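# Pull bike from floor rack and park on kickstand

## Task

Get the bike out of the floor-standing rack and leave it standing on its own kickstand. At the end nothing may be in contact with the bike: no wall, furniture, loose item, and not the rack, which is free to slide because it is not anchored. The robot must have released the bike and backed away. It must not have toppled or be left leaning. The bike has to stay up without any help from the robot.

## Robot and tools

ROBOT. A LinearBot: a base that can drive in any direction, with strong wheel motors (7 N m), and a column about 1.75 m high. A carriage rides up and down the column over 1.0 m (lift_m) and carries two identical six-joint arms, each ending in a two-finger gripper. The arm bases sit roughly 0.57 m + lift_m above the floor, and some carriage parts hang about 0.15 m lower. A hand reaches 0.78 m from its shoulder but only about 0.38 m below its arm base. A hand is about 0.16 m long and 0.1 m wide, or 0.14 m when open. Parked arm joints 1 to 6 are 0, 0.05, 0.05, 1.45, 0, 0. With both arms parked the footprint is about 0.95 m wide by 0.7 m long. Cameras: carriage_camera is fixed, facing forward and tilted about 20 degrees down. left_wrist_camera and right_wrist_camera look out beyond the fingertips. Full images are 896x504.

FRAMES. Base frame: origin on the floor below the base centre, x forward, y left, z up. left_hand and right_hand give, in this frame, the point halfway between that hand's pads. quat_wxyz rotates base axes into hand axes. The hand's z runs along the fingers and the fingers open along its y. A hand pointing straight up with joints 1, 5, 6 at 0 reads (1,0,0,0). The odometry frame is the base frame at scene start. base_odometry counts wheel rotation, so slip looks like travel. Heading is left-positive, -3.142 to 3.142.

execute_actions. Arguments: actions, a list holding one action or none; an empty list only reports. cameras: names from carriage_camera, left_wrist_camera, right_wrist_camera, all. Omitted, null or ["all"] returns every camera; [] returns none. The "pictures" line lists the images in order. An action may hold base, joints or both; they start together and may finish separately. An action lasts at most 15 s.
- base: exactly one key, a relative move counted from the base's last reported position. translate_m: metres, forward +, -2 to 2. strafe_m: metres, left +, -2 to 2. rotate_rad: radians, counter-clockwise (left) +, -6.3 to 6.3.
- joints: one dictionary shared by both arms, keyed by joint name. Every value is an absolute target, not an offset. lift_m: metres, 0 to 1 (tolerance ±0.004). For each side (left_ / right_): joint1_rad -2.617 to 3.054 (±0.02), yaw about vertical, 0 forward, + left. joint2_rad 0 to 3.141 (±0.055), shoulder: 0 upper arm level pointing back, 1.57 vertical, 3.14 level pointing forward. joint3_rad 0 to 3.141 (±0.055), elbow: 0 folded, 3.14 straight. joint4_rad -1.57 to 1.57 (±0.04), wrist pitch, + raises the fingertips. joint5_rad -1.57 to 1.57 (±0.02), wrist yaw, + swings the fingertips right, the opposite sense to joint1. joint6_rad -2.094 to 2.094 (±0.02), roll about the finger axis, + clockwise seen from the forearm. gripper_m: metres of pad gap, 0 to 0.093 (±0.004).
A joint or the base you omit may keep pushing toward an earlier target without the status showing it. Any unknown key or out-of-range value rejects the whole call, and nothing moves. If a result reports a stop, the later execute_actions, wait and finished_scene calls in that same reply are skipped. Example: {"base": {"translate_m": 0.3}, "joints": {"lift_m": 0.5}}.

wait: seconds, 0 to 10. Commands nothing new; returns state and images like an empty action list.
zoom_image: camera (one of the three) and region [x0,y0,x1,y1] in pixels from the top-left corner, at most 504 by 504. It enlarges that camera's latest full image.
finished_scene: scene, the current scene's number. It is irreversible and reports whether the task succeeded. A reply with no tool call ends the run.

RESULTS. base_status and joint_status describe the last accepted action. done: reached; for the base this means the wheels turned enough, even with slip or a 1-2 mm shortfall. off_target: resting short of target, possibly still pushing; a gripper holding something usually shows this. contact_stop and time_out: the old target is dropped and the motion holds where it stopped. "joint command not followed" (often followed by "cause:"): a self-collision check blocked that arm's targets, though its gripper still obeys. Blocked joints show not_followed and may be retried with later actions. on_its_own lists what the call did not command; there "held at" is the held target, not the actual position. motor_effort is a percentage of maximum, + toward higher joint values, with the action's peak in brackets. These readings are biased and noisy. A falling lift effort while lowering means a hand or its load is resting on something. drive_wheels staying higher at rest than after free driving means the base is still pressing. Joint torques are raw drive outputs with offsets and noise. ARM HIT means an arm struck the robot hard. MOTOR HOT appears from 75 °C. OVER-TEMPERATURE FAULT at 90 °C freezes that arm for 10 s (shown as limit_stop_at_motor_heat; resend the target). At 100 °C the arm and its gripper go limp and drop. Stretched arms heat quickly even when empty. Camera calibration lines give K, distortion and T_world_to_cam in the base frame; wrist-camera poses are less accurate at long reach.

CAUTIONS. The robot tips easily and cannot stand back up. Risk is highest with the carriage high, arms extended, loads carried, when pulling, or when a drive stops abruptly. Only the images show a lean. Contact stops come late or not at all, and a drive can coast about 0.3 m after an arm touches something. Arms have no contact stop: they keep pressing and snap to target once freed. After a blocked drive, back off about 0.2 m the way you came, or turn back after a rotation, and repeat if still pressed. Never reverse into a table edge under the column. Keep the arms from striking or squeezing each other; a hard press ends the run. To clear a blocked arm, move that arm away first, then the other in a later action. Hand readings drift at long reach and sag under load. Grip force is about 45-60 N per pad. The rack slides, so pulling the bike can drag it along. Avoid drops, slams and hard shoves. Between calls the robot keeps holding its last command.

Each tool is called after ">>>" in YAML: its name, and indented under it one key for each argument.

## Session

>>> execute_actions:
  actions: []

Scene clock: 0.00 s.
Joint torques (N m, as the arm reports them, + toward a larger angle): no reading
base_odometry: x=+0.000 y=+0.000 heading=+0.000 (m, m, rad; odometry frame)
base_status: not commanded
joint_positions: lift_m=+0.300 left_joint1_rad=-0.007 left_joint2_rad=+0.055 left_joint3_rad=+0.059 left_joint4_rad=+1.495 left_joint5_rad=-0.001 left_joint6_rad=-0.047 left_gripper_m=+0.094 right_joint1_rad=-0.004 right_joint2_rad=+0.033 right_joint3_rad=+0.049 right_joint4_rad=+1.476 right_joint5_rad=+0.039 right_joint6_rad=+0.003 right_gripper_m=+0.094
joint_status: not commanded
motor_effort: lift_m=+16 drive_wheels=+0 (%)
left_hand: x=+0.2801 y=+0.3370 z=+1.3114 quat_wxyz=(+0.999, -0.001, +0.036, -0.027) (m; base frame)
right_hand: x=+0.2806 y=-0.3438 z=+1.3084 quat_wxyz=(+0.999, +0.020, +0.039, -0.001) (m; base frame)
pictures: carriage_camera, left_wrist_camera, right_wrist_camera
Images, in order (width x height): carriage_camera 896x504, left_wrist_camera 896x504, right_wrist_camera 896x504.

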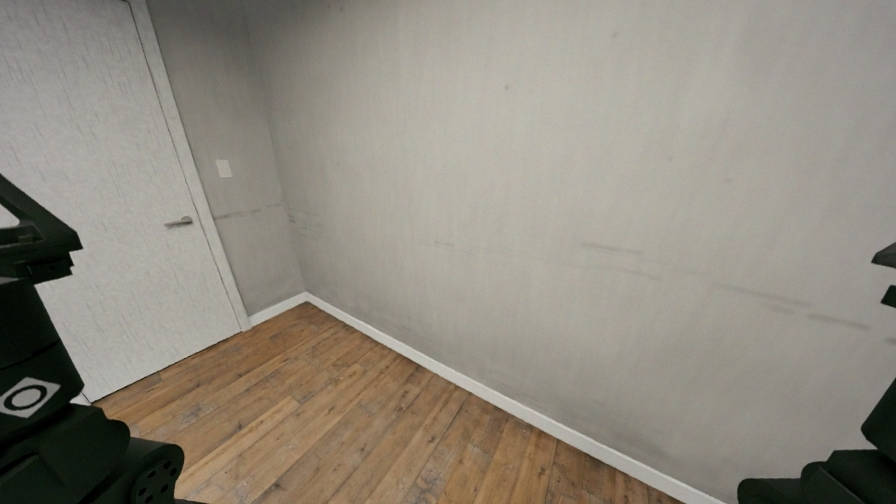

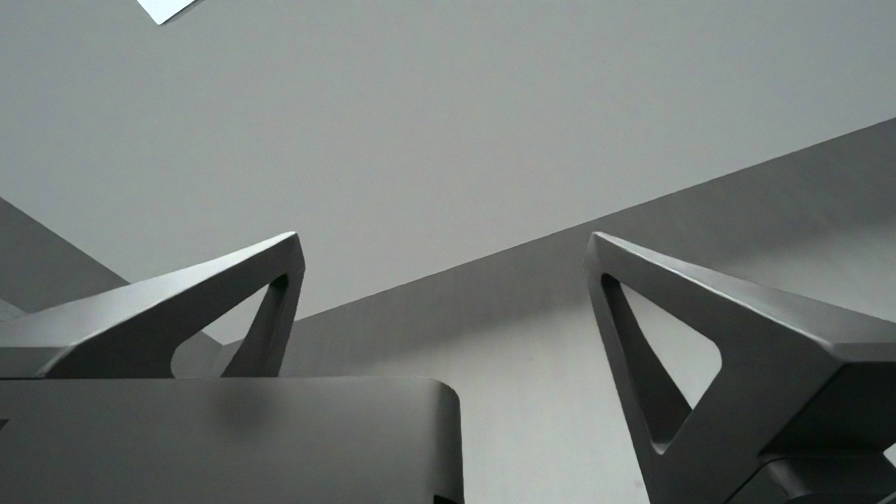

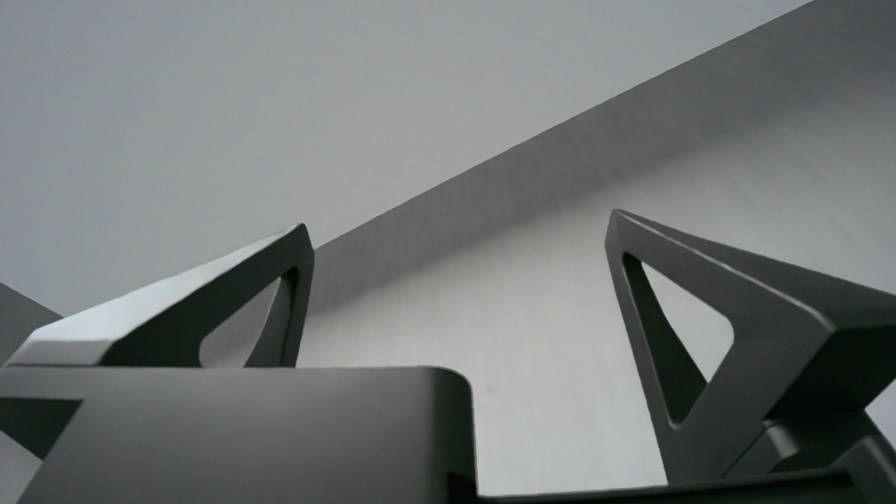

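>>> execute_actions:
  actions:
    - {"base":{"rotate_rad":-2.1}}
  cameras: ["carriage_camera"]

>>> execute_actions:
  actions:
    - {"base":{"rotate_rad":-2.1}}
  cameras: ["carriage_camera"]

Scene clock: 6.27 s.
Joint torques (N m, as the arm reports them, + toward a larger angle): left_arm=[ 0.07  4.25  5.89 -0.16 -0.05  0.01] | right_arm=[ 0.11  3.93  5.93 -0.17 -0.11  0.07]
base_odometry: x=+0.000 y=+0.000 heading=-2.100 (m, m, rad; odometry frame)
base_status: done
joint_positions: lift_m=+0.300 left_joint1_rad=-0.007 left_joint2_rad=+0.055 left_joint3_rad=+0.059 left_joint4_rad=+1.492 left_joint5_rad=-0.001 left_joint6_rad=-0.047 left_gripper_m=+0.094 right_joint1_rad=-0.004 right_joint2_rad=+0.033 right_joint3_rad=+0.049 right_joint4_rad=+1.476 right_joint5_rad=+0.039 right_joint6_rad=+0.003 right_gripper_m=+0.094
joint_status: not commanded
motor_effort: lift_m=+16(16) drive_wheels=+3(9) (%)
left_hand: x=+0.2806 y=+0.3370 z=+1.3113 quat_wxyz=(+0.999, -0.001, +0.037, -0.027) (m; base frame)
right_hand: x=+0.2807 y=-0.3438 z=+1.3084 quat_wxyz=(+0.999, +0.020, +0.039, -0.001) (m; base frame)
pictures: carriage_camera
Images, in order (width x height): carriage_camera 896x504.

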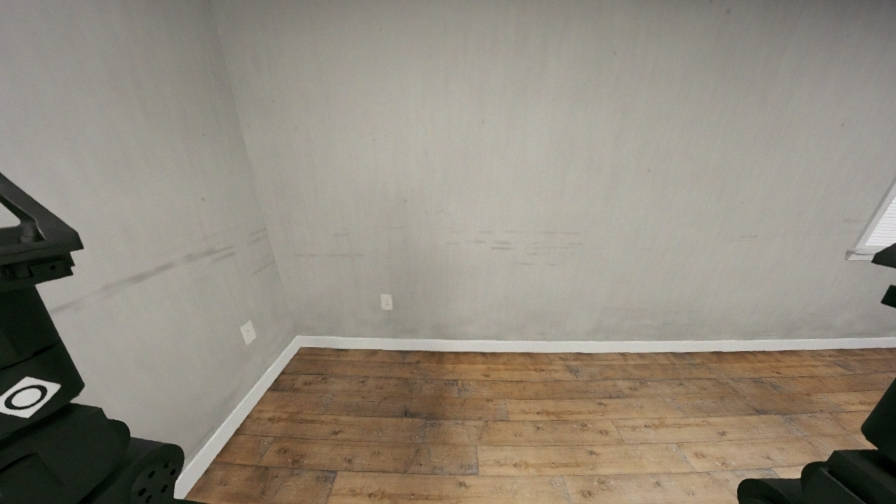

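Scene clock: 9.80 s.
Joint torques (N m, as the arm reports them, + toward a larger angle): left_arm=[ 0.13  4.23  5.84 -0.14 -0.05  0.01] | right_arm=[ 0.12  3.89  5.91 -0.16 -0.11  0.07]
base_odometry: x=+0.000 y=+0.000 heading=+2.084 (m, m, rad; odometry frame)
base_status: done
joint_positions: lift_m=+0.300 left_joint1_rad=-0.007 left_joint2_rad=+0.055 left_joint3_rad=+0.059 left_joint4_rad=+1.491 left_joint5_rad=-0.001 left_joint6_rad=-0.047 left_gripper_m=+0.094 right_joint1_rad=-0.004 right_joint2_rad=+0.033 right_joint3_rad=+0.049 right_joint4_rad=+1.476 right_joint5_rad=+0.039 right_joint6_rad=+0.003 right_gripper_m=+0.094
joint_status: not commanded
motor_effort: lift_m=+14(16) drive_wheels=+2(8) (%)
left_hand: x=+0.2809 y=+0.3370 z=+1.3113 quat_wxyz=(+0.999, -0.001, +0.038, -0.027) (m; base frame)
right_hand: x=+0.2807 y=-0.3438 z=+1.3084 quat_wxyz=(+0.999, +0.020, +0.039, -0.001) (m; base frame)
pictures: carriage_camera
Images, in order (width x height): carriage_camera 896x504.

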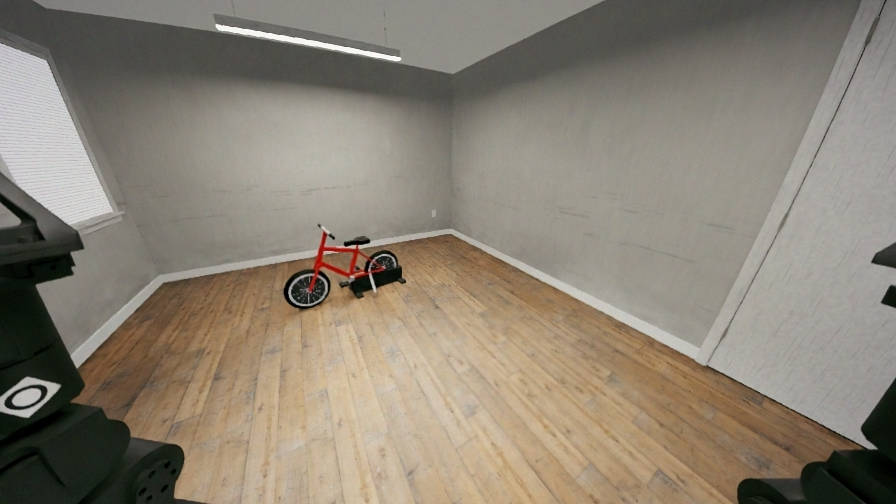

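>>> execute_actions:
  actions:
    - {"base":{"rotate_rad":0.17}}
  cameras: []

>>> execute_actions:
  actions:
    - {"base":{"translate_m":1.27},"joints":{"lift_m":0.0}}
  cameras: []

>>> execute_actions:
  actions:
    - {"base":{"rotate_rad":0.58}}
  cameras: ["carriage_camera"]

>>> zoom_image:
  camera: "carriage_camera"
  region: [280,200,620,400]

Scene clock: 17.23 s.
Joint torques (N m, as the arm reports them, + toward a larger angle): left_arm=[ 0.09  4.23  5.87 -0.15 -0.05  0.02] | right_arm=[ 0.12  3.93  5.91 -0.16 -0.11  0.06]
base_odometry: x=+0.000 y=+0.000 heading=+2.253 (m, m, rad; odometry frame)
base_status: done
joint_positions: lift_m=+0.300 left_joint1_rad=-0.007 left_joint2_rad=+0.055 left_joint3_rad=+0.059 left_joint4_rad=+1.492 left_joint5_rad=-0.001 left_joint6_rad=-0.047 left_gripper_m=+0.094 right_joint1_rad=-0.004 right_joint2_rad=+0.033 right_joint3_rad=+0.049 right_joint4_rad=+1.475 right_joint5_rad=+0.039 right_joint6_rad=+0.003 right_gripper_m=+0.094
joint_status: not commanded
motor_effort: lift_m=+16(13) drive_wheels=-3(8) (%)
left_hand: x=+0.2807 y=+0.3370 z=+1.3113 quat_wxyz=(+0.999, -0.001, +0.037, -0.027) (m; base frame)
right_hand: x=+0.2808 y=-0.3438 z=+1.3084 quat_wxyz=(+0.999, +0.020, +0.040, -0.001) (m; base frame)
pictures: none
No camera images: the call's "cameras" was empty. Leave "cameras" out to get every camera's image.

Scene clock: 22.13 s.
Joint torques (N m, as the arm reports them, + toward a larger angle): left_arm=[ 0.09  4.3   5.86 -0.16 -0.06  0.01] | right_arm=[ 0.07  3.92  5.91 -0.14 -0.11  0.07]
base_odometry: x=-0.800 y=+0.986 heading=+2.253 (m, m, rad; odometry frame)
base_status: done
joint_positions: lift_m=+0.000 left_joint1_rad=-0.007 left_joint2_rad=+0.055 left_joint3_rad=+0.059 left_joint4_rad=+1.494 left_joint5_rad=-0.001 left_joint6_rad=-0.047 left_gripper_m=+0.094 right_joint1_rad=-0.004 right_joint2_rad=+0.033 right_joint3_rad=+0.049 right_joint4_rad=+1.476 right_joint5_rad=+0.039 right_joint6_rad=+0.003 right_gripper_m=+0.094
joint_status: all done
motor_effort: lift_m=+13(14) drive_wheels=-4(14) (%)
left_hand: x=+0.2802 y=+0.3370 z=+1.0117 quat_wxyz=(+0.999, -0.001, +0.036, -0.027) (m; base frame)
right_hand: x=+0.2807 y=-0.3438 z=+1.0088 quat_wxyz=(+0.999, +0.020, +0.039, -0.001) (m; base frame)
pictures: none
No camera images: the call's "cameras" was empty. Leave "cameras" out to get every camera's image.

Scene clock: 24.13 s.
Joint torques (N m, as the arm reports them, + toward a larger angle): left_arm=[ 0.09  4.24  5.87 -0.17 -0.06  0.01] | right_arm=[ 0.09  3.94  5.85 -0.19 -0.1   0.06]
base_odometry: x=-0.800 y=+0.986 heading=+2.832 (m, m, rad; odometry frame)
base_status: done
joint_positions: lift_m=+0.000 left_joint1_rad=-0.007 left_joint2_rad=+0.055 left_joint3_rad=+0.059 left_joint4_rad=+1.494 left_joint5_rad=-0.001 left_joint6_rad=-0.047 left_gripper_m=+0.094 right_joint1_rad=-0.004 right_joint2_rad=+0.033 right_joint3_rad=+0.049 right_joint4_rad=+1.476 right_joint5_rad=+0.039 right_joint6_rad=+0.003 right_gripper_m=+0.094
joint_status: not commanded
motor_effort: lift_m=+13(14) drive_wheels=+3(7) (%)
left_hand: x=+0.2804 y=+0.3370 z=+1.0117 quat_wxyz=(+0.999, -0.001, +0.037, -0.027) (m; base frame)
right_hand: x=+0.2807 y=-0.3438 z=+1.0088 quat_wxyz=(+0.999, +0.020, +0.039, -0.001) (m; base frame)
pictures: carriage_camera
camera_calibration (this result's frames):
carriage_camera: T_world_to_cam=[[0.0541726, -0.998366, 0.0181988, -0.0295914], [-0.36568, -0.0367951, -0.930013, 0.987475], [0.929163, 0.0437263, -0.367076, 0.202305], [0, 0, 0, 1]] pos_world=[0.174729, -0.00205481, 0.993164]
Images, in order (width x height): carriage_camera 896x504.

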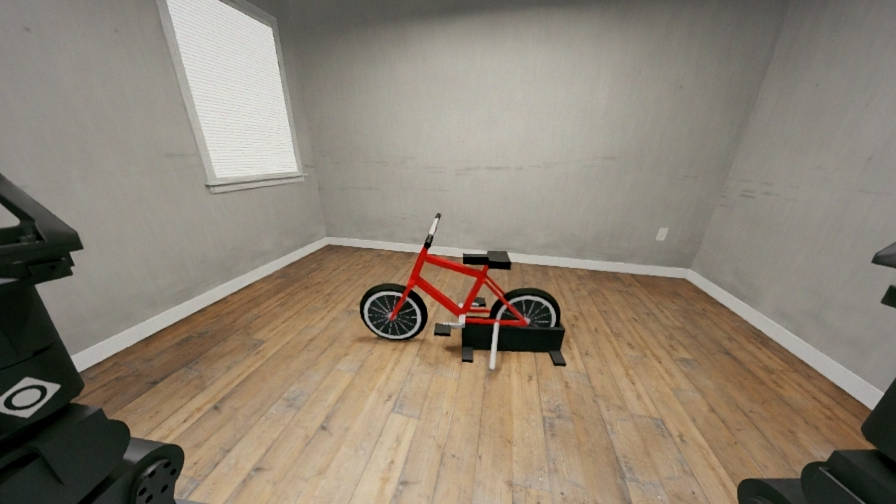

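Region (280, 200, 620, 400) of carriage_camera's 896x504 image, scaled by 1.482, with more detail than that image has; it fills the top 296 rows of this view, and the rest is white.

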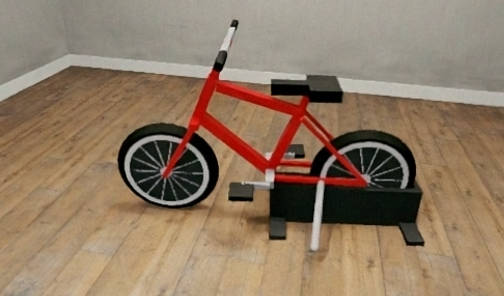

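>>> execute_actions:
  actions:
    - {"joints":{"right_joint2_rad":2.2,"right_joint3_rad":1.1,"right_joint4_rad":0.8,"left_joint2_rad":1.6,"left_joint3_rad":0.8,"left_joint4_rad":0.8},"base":{"strafe_m":0.2}}

Scene clock: 45.90 s.
Joint torques (N m, as the arm reports them, + toward a larger angle): left_arm=[ 0.03 -7.56  7.83  2.29 -0.05  0.01] | right_arm=[  0.16 -11.46   5.95   2.19  -0.09   0.07]
base_odometry: x=-0.861 y=+0.796 heading=+2.833 (m, m, rad; odometry frame)
base_status: done
joint_positions: lift_m=+0.000 left_joint1_rad=-0.007 left_joint2_rad=+1.593 left_joint3_rad=+0.790 left_joint4_rad=+0.797 left_joint5_rad=-0.001 left_joint6_rad=-0.047 left_gripper_m=+0.094 right_joint1_rad=-0.004 right_joint2_rad=+2.193 right_joint3_rad=+1.104 right_joint4_rad=+0.801 right_joint5_rad=+0.039 right_joint6_rad=+0.003 right_gripper_m=+0.094
joint_status: all done
motor_effort: lift_m=+14(15) drive_wheels=-4(10) (%)
left_hand: x=+0.7462 y=+0.3336 z=+0.8187 quat_wxyz=(+0.704, -0.014, +0.709, -0.019) (m; base frame)
right_hand: x=+0.8374 y=-0.3461 z=+0.6467 quat_wxyz=(+0.598, +0.015, +0.801, -0.016) (m; base frame)
pictures: carriage_camera, left_wrist_camera, right_wrist_camera
camera_calibration (this result's frames):
carriage_camera: T_world_to_cam=[[0.0541726, -0.998366, 0.0181988, -0.0295914], [-0.36568, -0.0367951, -0.930013, 0.987476], [0.929163, 0.0437263, -0.367076, 0.202305], [0, 0, 0, 1]] pos_world=[0.174729, -0.00205481, 0.993166]
left_wrist_camera: T_world_to_cam=[[-0.0322945, -0.996363, 0.0788568, 0.291174], [-0.600333, -0.043743, -0.798553, 1.12202], [0.799098, -0.0731293, -0.596737, 0.0443983], [0, 0, 0, 1]] pos_world=[0.647511, 0.342442, 0.899526]
right_wrist_camera: T_world_to_cam=[[-0.0694184, -0.997234, -0.0265613, -0.269373], [-0.809364, 0.0718659, -0.582894, 1.0787], [0.583191, -0.0189659, -0.812114, 0.155839], [0, 0, 0, 1]] pos_world=[0.763478, -0.343194, 0.748173]
Images, in order (width x height): carriage_camera 896x504, left_wrist_camera 896x504, right_wrist_camera 896x504.

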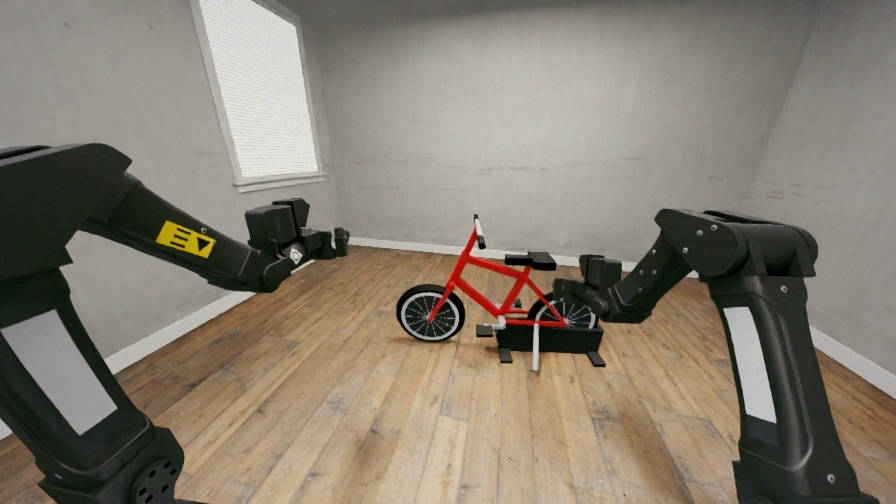

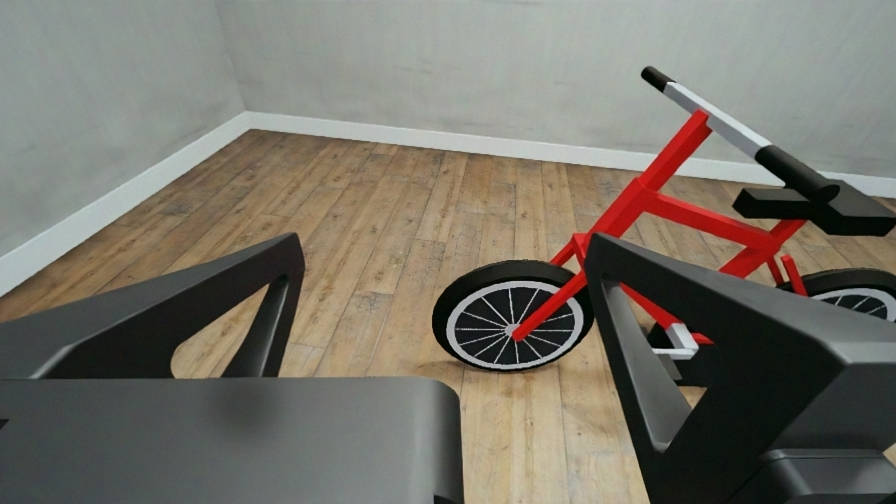

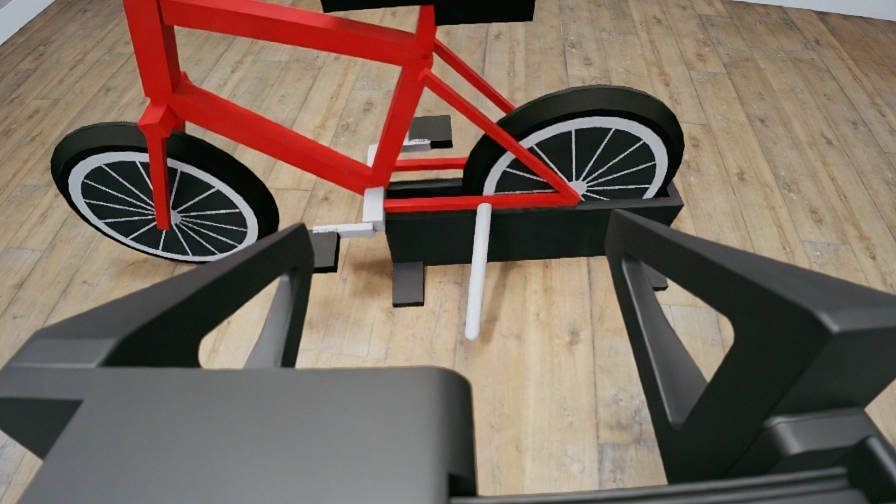

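>>> execute_actions:
  actions:
    - {"joints":{"right_joint4_rad":-0.1,"right_joint6_rad":1.57,"lift_m":0.2,"left_joint2_rad":0.05,"left_joint3_rad":0.05,"left_joint4_rad":1.45},"base":{"strafe_m":0.146}}
  cameras: []

>>> execute_actions:
  actions:
    - {"base":{"translate_m":0.52}}

Scene clock: 58.33 s.
Joint torques (N m, as the arm reports them, + toward a larger angle): left_arm=[ 0.14  3.04  3.47 -0.2  -0.05  0.01] | right_arm=[ -0.08 -10.39   4.98   0.95   0.     0.12]
base_odometry: x=-0.905 y=+0.657 heading=+2.834 (m, m, rad; odometry frame)
base_status: done
joint_positions: lift_m=+0.200 left_joint1_rad=-0.007 left_joint2_rad=+0.063 left_joint3_rad=+0.083 left_joint4_rad=+1.458 left_joint5_rad=-0.001 left_joint6_rad=-0.047 left_gripper_m=+0.094 right_joint1_rad=-0.003 right_joint2_rad=+2.192 right_joint3_rad=+1.104 right_joint4_rad=-0.081 right_joint5_rad=+0.039 right_joint6_rad=+1.563 right_gripper_m=+0.094
joint_status: all done
motor_effort: lift_m=+18(22) drive_wheels=+3(6) (%)
left_hand: x=+0.2842 y=+0.3370 z=+1.2167 quat_wxyz=(+0.999, -0.001, +0.046, -0.027) (m; base frame)
right_hand: x=+0.6980 y=-0.3450 z=+0.6900 quat_wxyz=(+0.156, +0.694, +0.692, +0.127) (m; base frame)
pictures: none
No camera images: the call's "cameras" was empty. Leave "cameras" out to get every camera's image.

Scene clock: 61.50 s.
Joint torques (N m, as the arm reports them, + toward a larger angle): left_arm=[ 0.15  3.    4.18 -0.13 -0.05  0.02] | right_arm=[  0.05 -10.44   4.96   0.97  -0.01   0.12]
base_odometry: x=-1.401 y=+0.814 heading=+2.834 (m, m, rad; odometry frame)
base_status: done
joint_positions: lift_m=+0.200 left_joint1_rad=-0.007 left_joint2_rad=+0.063 left_joint3_rad=+0.074 left_joint4_rad=+1.453 left_joint5_rad=-0.001 left_joint6_rad=-0.047 left_gripper_m=+0.094 right_joint1_rad=-0.003 right_joint2_rad=+2.192 right_joint3_rad=+1.104 right_joint4_rad=-0.084 right_joint5_rad=+0.039 right_joint6_rad=+1.563 right_gripper_m=+0.094
joint_status: not commanded
motor_effort: lift_m=+18(18) drive_wheels=-3(11) (%)
left_hand: x=+0.2881 y=+0.3370 z=+1.2143 quat_wxyz=(+0.998, -0.002, +0.053, -0.027) (m; base frame)
right_hand: x=+0.6974 y=-0.3450 z=+0.6898 quat_wxyz=(+0.155, +0.694, +0.692, +0.126) (m; base frame)
pictures: carriage_camera, left_wrist_camera, right_wrist_camera
camera_calibration (this result's frames):
carriage_camera: T_world_to_cam=[[0.0541726, -0.998366, 0.0181988, -0.0332182], [-0.36568, -0.0367951, -0.930013, 1.17282], [0.929163, 0.0437263, -0.367076, 0.275459], [0, 0, 0, 1]] pos_world=[0.174729, -0.00205481, 1.19245]
left_wrist_camera: T_world_to_cam=[[-0.0883753, -0.995944, -0.0168768, 0.380853], [0.734401, -0.0537021, -0.676587, 0.633772], [0.672937, -0.0721879, 0.736169, -0.9357], [0, 0, 0, 1]] pos_world=[0.197882, 0.345797, 1.12406]
right_wrist_camera: T_world_to_cam=[[-0.926066, 0.0367499, -0.375568, 0.918038], [-0.190837, 0.812992, 0.550114, 0.0332325], [0.32555, 0.581114, -0.745871, 0.613545], [0, 0, 0, 1]] pos_world=[0.656766, -0.417295, 0.784129]
Images, in order (width x height): carriage_camera 896x504, left_wrist_camera 896x504, right_wrist_camera 896x504.

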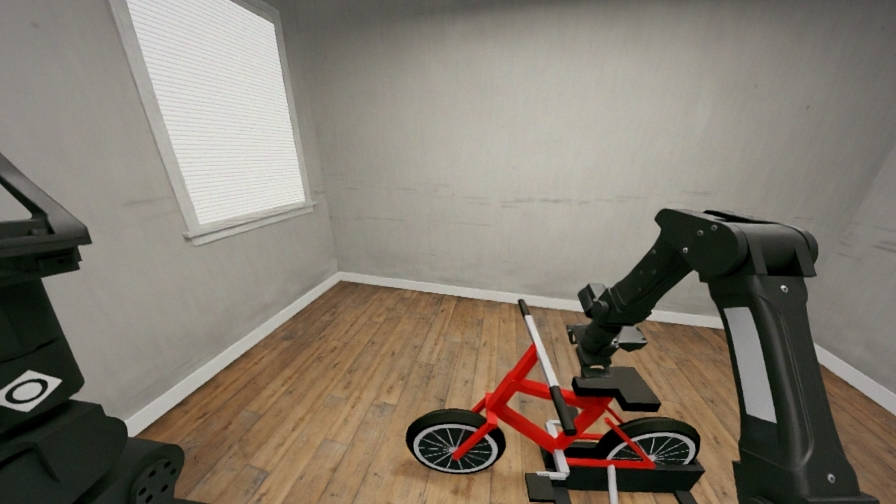

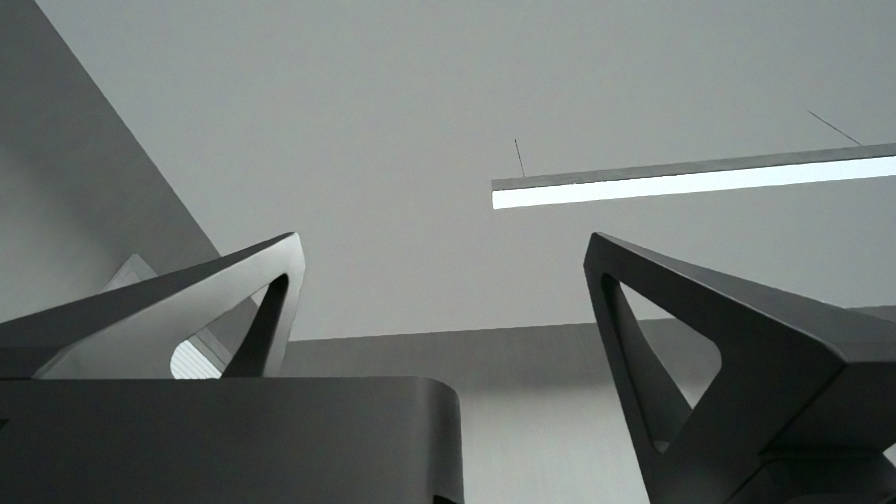

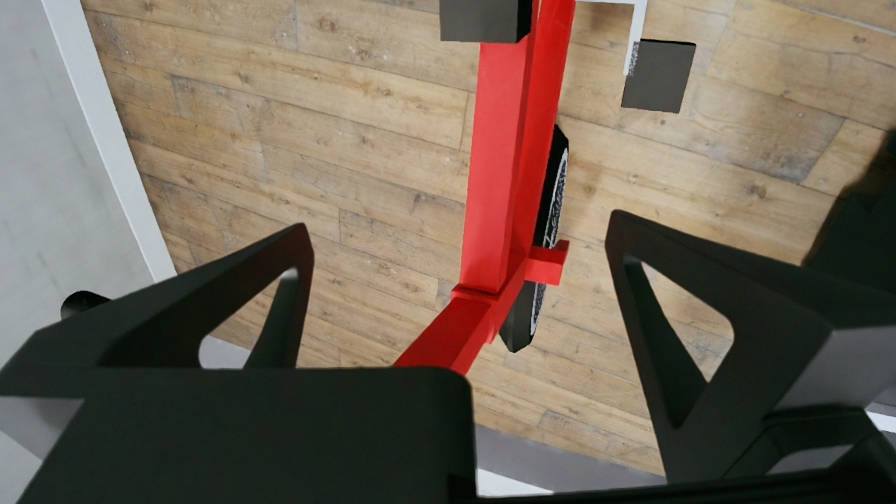

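>>> execute_actions:
  actions:
    - {"joints":{"lift_m":0.07}}
  cameras: ["carriage_camera","right_wrist_camera"]

Scene clock: 67.50 s.
Joint torques (N m, as the arm reports them, + toward a larger angle): left_arm=[ 0.12  2.94  4.52 -0.09 -0.06  0.02] | right_arm=[ -0.06 -10.56   5.03   1.01  -0.01   0.12]
base_odometry: x=-1.401 y=+0.814 heading=+2.834 (m, m, rad; odometry frame)
base_status: not commanded
joint_positions: lift_m=+0.070 left_joint1_rad=-0.007 left_joint2_rad=+0.063 left_joint3_rad=+0.069 left_joint4_rad=+1.452 left_joint5_rad=-0.001 left_joint6_rad=-0.047 left_gripper_m=+0.094 right_joint1_rad=-0.003 right_joint2_rad=+2.193 right_joint3_rad=+1.104 right_joint4_rad=-0.090 right_joint5_rad=+0.039 right_joint6_rad=+1.563 right_gripper_m=+0.094
joint_status: all done
motor_effort: lift_m=+13(13) drive_wheels=+2(2) (%)
left_hand: x=+0.2900 y=+0.3370 z=+1.0834 quat_wxyz=(+0.998, -0.002, +0.056, -0.027) (m; base frame)
right_hand: x=+0.6956 y=-0.3450 z=+0.5590 quat_wxyz=(+0.152, +0.695, +0.692, +0.123) (m; base frame)
pictures: carriage_camera, right_wrist_camera
camera_calibration (this result's frames):
carriage_camera: T_world_to_cam=[[0.0541726, -0.998366, 0.0181988, -0.0308632], [-0.36568, -0.0367951, -0.930013, 1.05247], [0.929163, 0.0437263, -0.367076, 0.227958], [0, 0, 0, 1]] pos_world=[0.174729, -0.00205481, 1.06305]
right_wrist_camera: T_world_to_cam=[[-0.929185, 0.036759, -0.367782, 0.865013], [-0.186214, 0.812978, 0.551716, 0.100719], [0.319279, 0.581133, -0.748562, 0.522449], [0, 0, 0, 1]] pos_world=[0.655705, -0.417292, 0.653654]
Images, in order (width x height): carriage_camera 896x504, right_wrist_camera 896x504.

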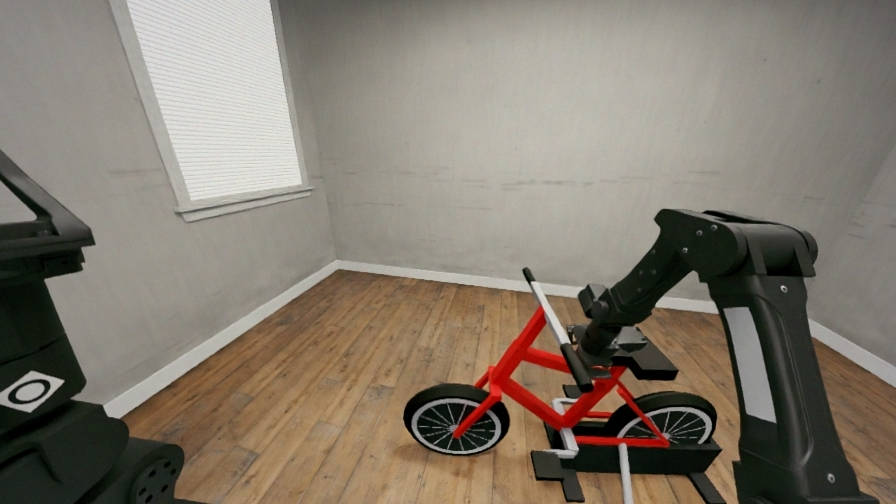

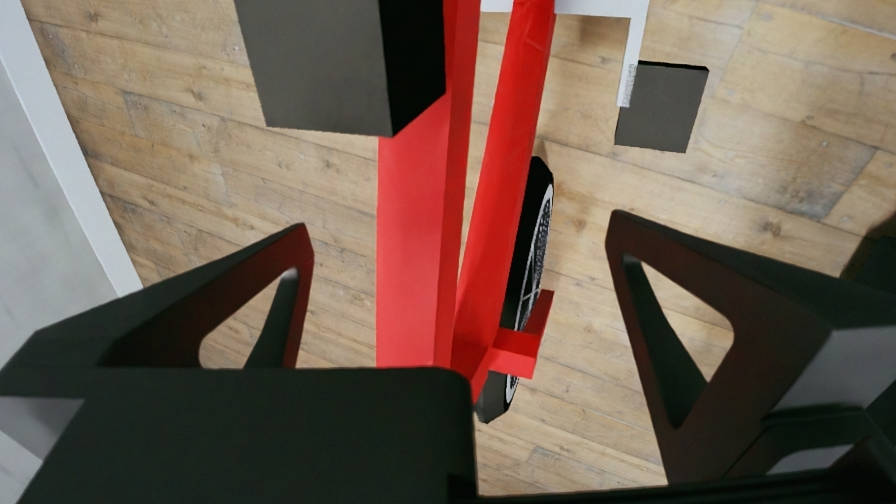

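>>> execute_actions:
  actions:
    - {"joints":{"lift_m":0.02},"base":{"translate_m":0.012}}
  cameras: ["right_wrist_camera"]

>>> execute_actions:
  actions:
    - {"joints":{"right_gripper_m":0.0}}

Scene clock: 71.60 s.
Joint torques (N m, as the arm reports them, + toward a larger angle): left_arm=[ 0.09  2.99  4.58 -0.1  -0.03  0.02] | right_arm=[  0.07 -10.73   5.01   1.01   0.     0.12]
base_odometry: x=-1.412 y=+0.817 heading=+2.835 (m, m, rad; odometry frame)
base_status: done
joint_positions: lift_m=+0.020 left_joint1_rad=-0.007 left_joint2_rad=+0.063 left_joint3_rad=+0.069 left_joint4_rad=+1.451 left_joint5_rad=-0.001 left_joint6_rad=-0.047 left_gripper_m=+0.094 right_joint1_rad=-0.003 right_joint2_rad=+2.196 right_joint3_rad=+1.104 right_joint4_rad=-0.092 right_joint5_rad=+0.039 right_joint6_rad=+1.563 right_gripper_m=+0.094
joint_status: all done
motor_effort: lift_m=+12(13) drive_wheels=-2(11) (%)
left_hand: x=+0.2902 y=+0.3370 z=+1.0334 quat_wxyz=(+0.998, -0.002, +0.057, -0.027) (m; base frame)
right_hand: x=+0.6947 y=-0.3450 z=+0.5079 quat_wxyz=(+0.150, +0.695, +0.693, +0.122) (m; base frame)
pictures: right_wrist_camera
camera_calibration (this result's frames):
right_wrist_camera: T_world_to_cam=[[-0.930581, 0.036763, -0.364234, 0.844643], [-0.184108, 0.812972, 0.552432, 0.126919], [0.316421, 0.581141, -0.749768, 0.487072], [0, 0, 0, 1]] pos_world=[0.655256, -0.417291, 0.602725]
Images, in order (width x height): right_wrist_camera 896x504.

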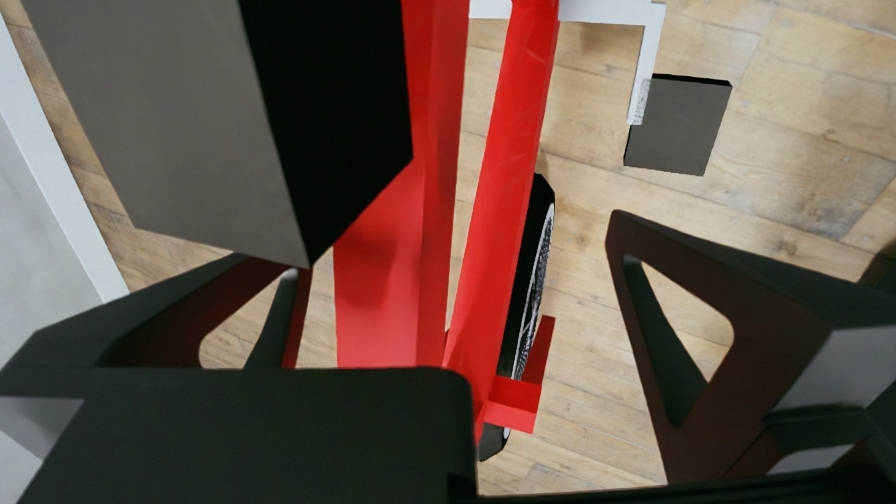

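Scene clock: 72.43 s.
Joint torques (N m, as the arm reports them, + toward a larger angle): left_arm=[ 0.11  2.98  4.54 -0.11 -0.05  0.01] | right_arm=[ 0.2  -9.44  4.63  0.77 -0.09  0.08]
base_odometry: x=-1.412 y=+0.817 heading=+2.835 (m, m, rad; odometry frame)
base_status: not commanded
joint_positions: lift_m=+0.020 left_joint1_rad=-0.007 left_joint2_rad=+0.063 left_joint3_rad=+0.069 left_joint4_rad=+1.451 left_joint5_rad=-0.001 left_joint6_rad=-0.047 left_gripper_m=+0.094 right_joint1_rad=-0.005 right_joint2_rad=+2.176 right_joint3_rad=+1.114 right_joint4_rad=-0.056 right_joint5_rad=+0.049 right_joint6_rad=+1.567 right_gripper_m=+0.000
joint_status: all done
motor_effort: lift_m=+12(12) drive_wheels=+2(3) (%)
left_hand: x=+0.2901 y=+0.3370 z=+1.0334 quat_wxyz=(+0.998, -0.002, +0.057, -0.027) (m; base frame)
right_hand: x=+0.7103 y=-0.3476 z=+0.5222 quat_wxyz=(+0.176, +0.693, +0.685, +0.141) (m; base frame)
pictures: carriage_camera, left_wrist_camera, right_wrist_camera
camera_calibration (this result's frames):
carriage_camera: T_world_to_cam=[[0.0541726, -0.998366, 0.0181988, -0.0299535], [-0.36568, -0.0367951, -0.930013, 1.00598], [0.929163, 0.0437263, -0.367076, 0.209608], [0, 0, 0, 1]] pos_world=[0.174729, -0.00205481, 1.01306]
left_wrist_camera: T_world_to_cam=[[-0.0884893, -0.995943, -0.0163206, 0.377421], [0.729738, -0.0536673, -0.681617, 0.516449], [0.677976, -0.0722255, 0.731527, -0.800545], [0, 0, 0, 1]] pos_world=[0.199275, 0.345787, 0.943801]
right_wrist_camera: T_world_to_cam=[[-0.904747, 0.0423589, -0.423838, 0.879164], [-0.211633, 0.818831, 0.533598, 0.155363], [0.369654, 0.572469, -0.731871, 0.444185], [0, 0, 0, 1]] pos_world=[0.664106, -0.418739, 0.614807]
Images, in order (width x height): carriage_camera 896x504, left_wrist_camera 896x504, right_wrist_camera 896x504.

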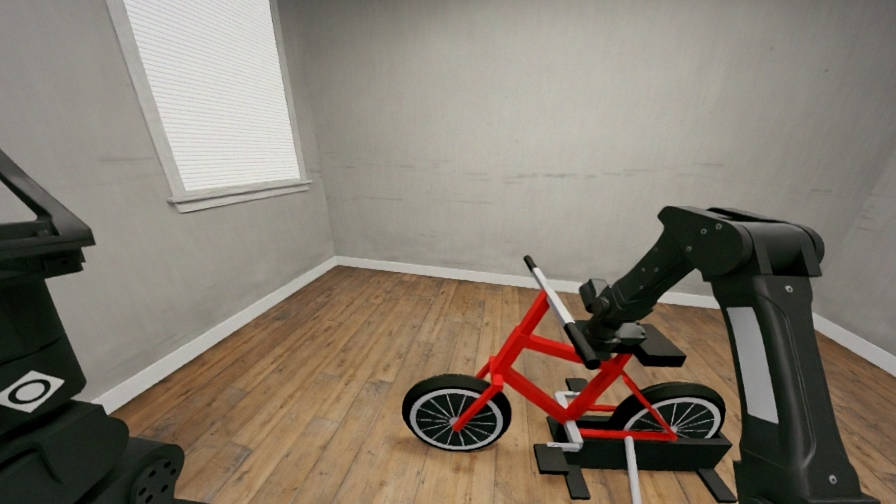

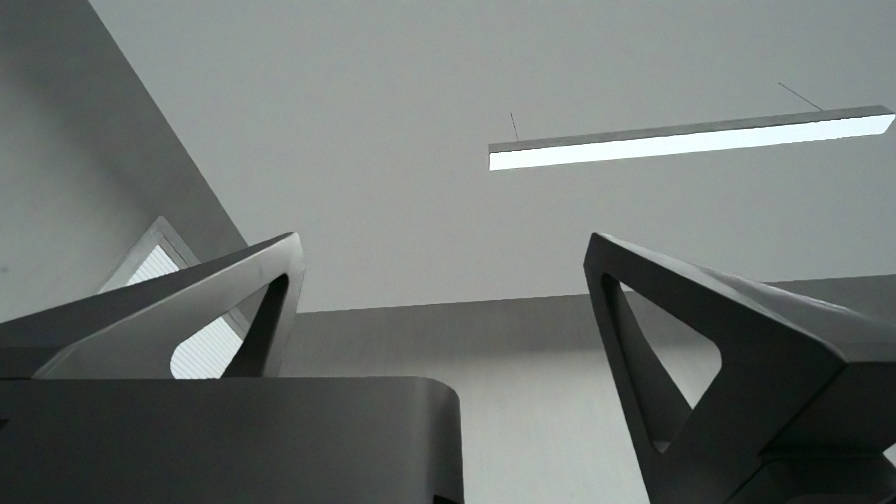

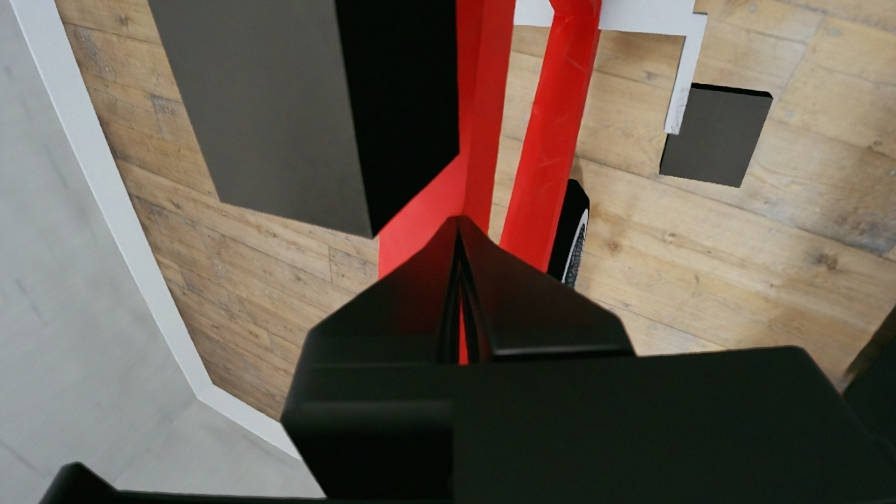

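>>> execute_actions:
  actions:
    - {"joints":{"right_gripper_m":0.093},"base":{"strafe_m":0.04}}
  cameras: []

>>> execute_actions:
  actions:
    - {"joints":{"right_joint2_rad":2.3,"lift_m":0.005},"base":{"translate_m":0.025}}
  cameras: ["carriage_camera","right_wrist_camera"]

Scene clock: 78.00 s.
Joint torques (N m, as the arm reports them, + toward a larger angle): left_arm=[ 0.12  2.96  4.57 -0.1  -0.05  0.01] | right_arm=[ 0.12 -9.36  4.56  0.98 -0.06  0.07]
base_odometry: x=-1.424 y=+0.779 heading=+2.834 (m, m, rad; odometry frame)
base_status: done
joint_positions: lift_m=+0.020 left_joint1_rad=-0.007 left_joint2_rad=+0.063 left_joint3_rad=+0.069 left_joint4_rad=+1.451 left_joint5_rad=-0.001 left_joint6_rad=-0.047 left_gripper_m=+0.094 right_joint1_rad=-0.004 right_joint2_rad=+2.176 right_joint3_rad=+1.114 right_joint4_rad=-0.080 right_joint5_rad=+0.048 right_joint6_rad=+1.567 right_gripper_m=+0.093
joint_status: all done
motor_effort: lift_m=+14(13) drive_wheels=-2(7) (%)
left_hand: x=+0.2901 y=+0.3370 z=+1.0334 quat_wxyz=(+0.998, -0.002, +0.057, -0.027) (m; base frame)
right_hand: x=+0.7050 y=-0.3472 z=+0.5197 quat_wxyz=(+0.167, +0.695, +0.687, +0.133) (m; base frame)
pictures: none
No camera images: the call's "cameras" was empty. Leave "cameras" out to get every camera's image.

Scene clock: 79.03 s.
Joint torques (N m, as the arm reports them, + toward a larger angle): left_arm=[ 0.11  2.91  4.57 -0.12 -0.04  0.02] | right_arm=[ 0.2  -9.58  3.89  0.84 -0.08  0.  ]
base_odometry: x=-1.448 y=+0.787 heading=+2.835 (m, m, rad; odometry frame)
base_status: done
joint_positions: lift_m=+0.005 left_joint1_rad=-0.007 left_joint2_rad=+0.063 left_joint3_rad=+0.069 left_joint4_rad=+1.450 left_joint5_rad=-0.001 left_joint6_rad=-0.047 left_gripper_m=+0.094 right_joint1_rad=-0.004 right_joint2_rad=+2.279 right_joint3_rad=+1.114 right_joint4_rad=-0.085 right_joint5_rad=+0.048 right_joint6_rad=+1.573 right_gripper_m=+0.093
joint_status: all done
motor_effort: lift_m=+13(15) drive_wheels=-2(5) (%)
left_hand: x=+0.2903 y=+0.3370 z=+1.0184 quat_wxyz=(+0.998, -0.002, +0.057, -0.027) (m; base frame)
right_hand: x=+0.6822 y=-0.3471 z=+0.4621 quat_wxyz=(+0.130, +0.703, +0.693, +0.096) (m; base frame)
pictures: carriage_camera, right_wrist_camera
camera_calibration (this result's frames):
carriage_camera: T_world_to_cam=[[0.0541726, -0.998366, 0.0181988, -0.029681], [-0.36568, -0.0367951, -0.930013, 0.992056], [0.929163, 0.0437263, -0.367076, 0.204113], [0, 0, 0, 1]] pos_world=[0.174729, -0.00205481, 0.99809]
right_wrist_camera: T_world_to_cam=[[-0.95208, 0.0486792, -0.30195, 0.806365], [-0.13572, 0.817484, 0.559732, 0.116732], [0.274087, 0.57389, -0.771703, 0.49443], [0, 0, 0, 1]] pos_world=[0.64805, -0.418428, 0.559696]
Images, in order (width x height): carriage_camera 896x504, right_wrist_camera 896x504.

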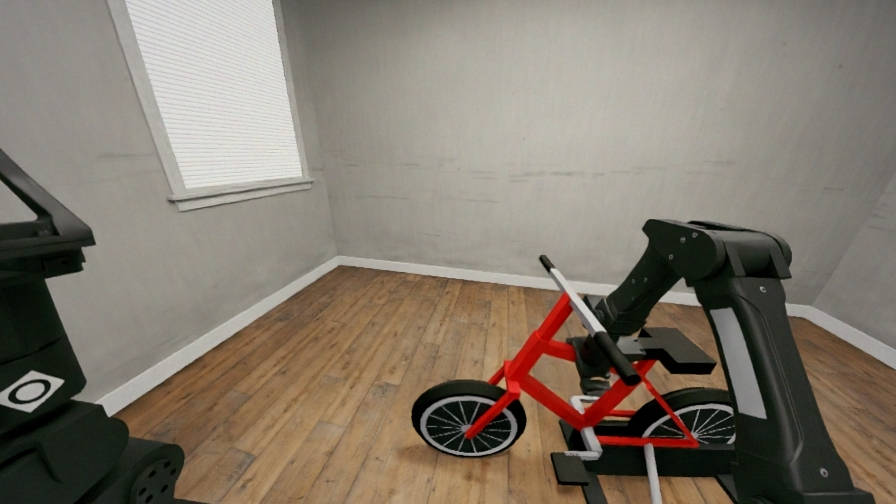

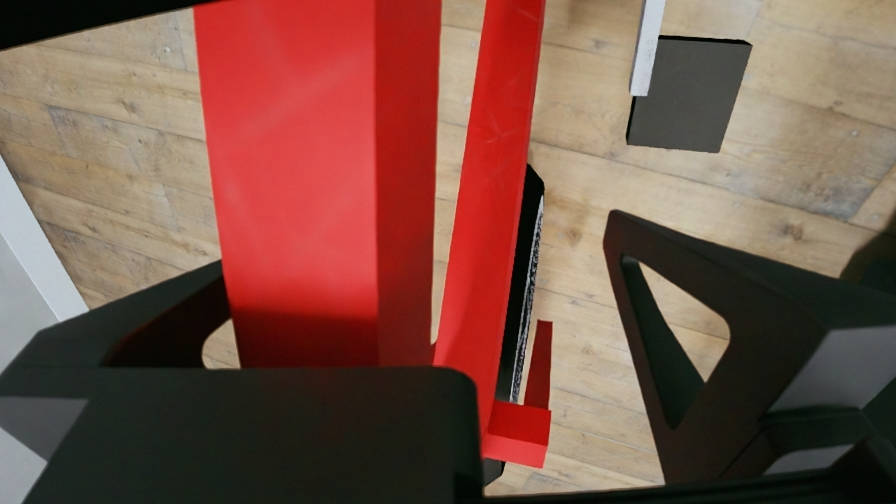

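>>> execute_actions:
  actions:
    - {"base":{"translate_m":0.022}}
  cameras: []

>>> execute_actions:
  actions:
    - {"joints":{"right_gripper_m":0.0}}
  cameras: []

>>> execute_actions:
  actions:
    - {"base":{"strafe_m":0.15}}
  cameras: ["carriage_camera","right_wrist_camera"]

Scene clock: 84.13 s.
Joint torques (N m, as the arm reports them, + toward a larger angle): left_arm=[ 0.09  2.93  4.51 -0.09 -0.04  0.02] | right_arm=[ 0.15 -9.68  4.1   1.13 -0.11 -0.22]
base_odometry: x=-1.469 y=+0.793 heading=+2.835 (m, m, rad; odometry frame)
base_status: done
joint_positions: lift_m=+0.005 left_joint1_rad=-0.007 left_joint2_rad=+0.063 left_joint3_rad=+0.069 left_joint4_rad=+1.449 left_joint5_rad=-0.001 left_joint6_rad=-0.047 left_gripper_m=+0.094 right_joint1_rad=-0.004 right_joint2_rad=+2.280 right_joint3_rad=+1.108 right_joint4_rad=-0.128 right_joint5_rad=+0.052 right_joint6_rad=+1.590 right_gripper_m=+0.093
joint_status: not commanded
motor_effort: lift_m=+13(14) drive_wheels=+3(6) (%)
left_hand: x=+0.2906 y=+0.3369 z=+1.0184 quat_wxyz=(+0.998, -0.002, +0.058, -0.027) (m; base frame)
right_hand: x=+0.6693 y=-0.3477 z=+0.4572 quat_wxyz=(+0.113, +0.711, +0.690, +0.078) (m; base frame)
pictures: none
No camera images: the call's "cameras" was empty. Leave "cameras" out to get every camera's image.

Scene clock: 84.87 s.
Joint torques (N m, as the arm reports them, + toward a larger angle): left_arm=[ 0.16  2.93  4.58 -0.06 -0.04  0.02] | right_arm=[ 0.13 -9.8   4.23  0.94 -0.11 -0.79]
base_odometry: x=-1.469 y=+0.793 heading=+2.835 (m, m, rad; odometry frame)
base_status: not commanded
joint_positions: lift_m=+0.005 left_joint1_rad=-0.007 left_joint2_rad=+0.063 left_joint3_rad=+0.069 left_joint4_rad=+1.449 left_joint5_rad=-0.001 left_joint6_rad=-0.047 left_gripper_m=+0.094 right_joint1_rad=-0.004 right_joint2_rad=+2.281 right_joint3_rad=+1.108 right_joint4_rad=-0.105 right_joint5_rad=+0.051 right_joint6_rad=+1.634 right_gripper_m=+0.075
joint_status: right_gripper_m off_target (ended at +0.075, target +0.000)
motor_effort: lift_m=+14(13) drive_wheels=+2(3) (%)
left_hand: x=+0.2907 y=+0.3369 z=+1.0183 quat_wxyz=(+0.998, -0.002, +0.058, -0.027) (m; base frame)
right_hand: x=+0.6744 y=-0.3476 z=+0.4583 quat_wxyz=(+0.118, +0.725, +0.673, +0.089) (m; base frame)
pictures: none
No camera images: the call's "cameras" was empty. Leave "cameras" out to get every camera's image.

Scene clock: 86.70 s.
Joint torques (N m, as the arm reports them, + toward a larger angle): left_arm=[ 0.07  2.94  4.66 -0.06 -0.04  0.02] | right_arm=[-0.07 -9.92  4.22  0.89 -0.1  -0.72]
base_odometry: x=-1.515 y=+0.650 heading=+2.835 (m, m, rad; odometry frame)
base_status: done
joint_positions: lift_m=+0.005 left_joint1_rad=-0.007 left_joint2_rad=+0.063 left_joint3_rad=+0.069 left_joint4_rad=+1.449 left_joint5_rad=-0.001 left_joint6_rad=-0.047 left_gripper_m=+0.094 right_joint1_rad=-0.002 right_joint2_rad=+2.284 right_joint3_rad=+1.108 right_joint4_rad=-0.097 right_joint5_rad=+0.051 right_joint6_rad=+1.629 right_gripper_m=+0.075
joint_status: not commanded
motor_effort: lift_m=+14(14) drive_wheels=-1(11) (%)
left_hand: x=+0.2907 y=+0.3369 z=+1.0183 quat_wxyz=(+0.998, -0.002, +0.058, -0.027) (m; base frame)
right_hand: x=+0.6757 y=-0.3465 z=+0.4580 quat_wxyz=(+0.120, +0.722, +0.675, +0.091) (m; base frame)
pictures: carriage_camera, right_wrist_camera
camera_calibration (this result's frames):
carriage_camera: T_world_to_cam=[[0.0541726, -0.998366, 0.0181988, -0.029681], [-0.36568, -0.0367951, -0.930013, 0.992056], [0.929163, 0.0437263, -0.367076, 0.204113], [0, 0, 0, 1]] pos_world=[0.174729, -0.00205481, 0.99809]
right_wrist_camera: T_world_to_cam=[[-0.954094, 0.101649, -0.281729, 0.809339], [-0.0824873, 0.815087, 0.573436, 0.0745998], [0.287923, 0.570351, -0.769286, 0.480975], [0, 0, 0, 1]] pos_world=[0.639856, -0.417398, 0.555243]
Images, in order (width x height): carriage_camera 896x504, right_wrist_camera 896x504.

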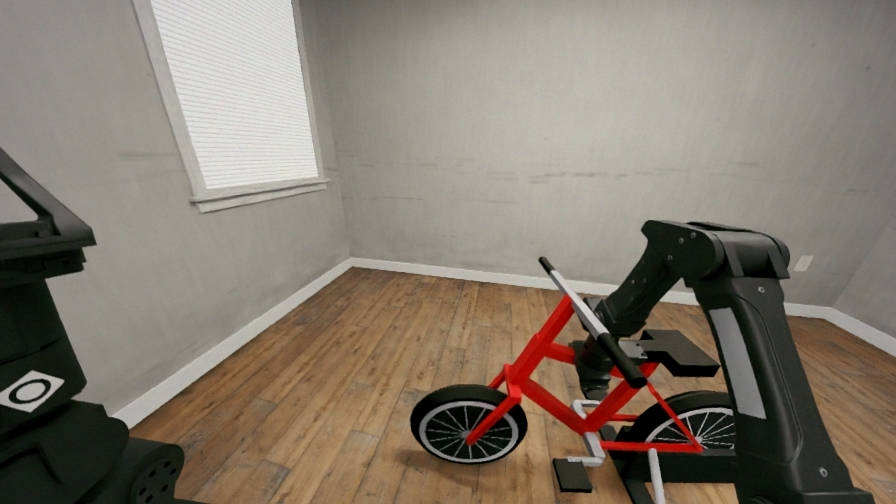

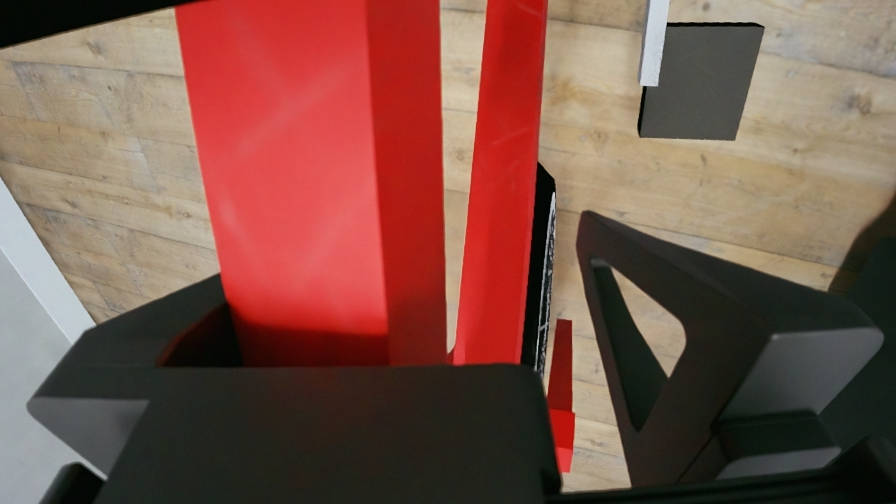

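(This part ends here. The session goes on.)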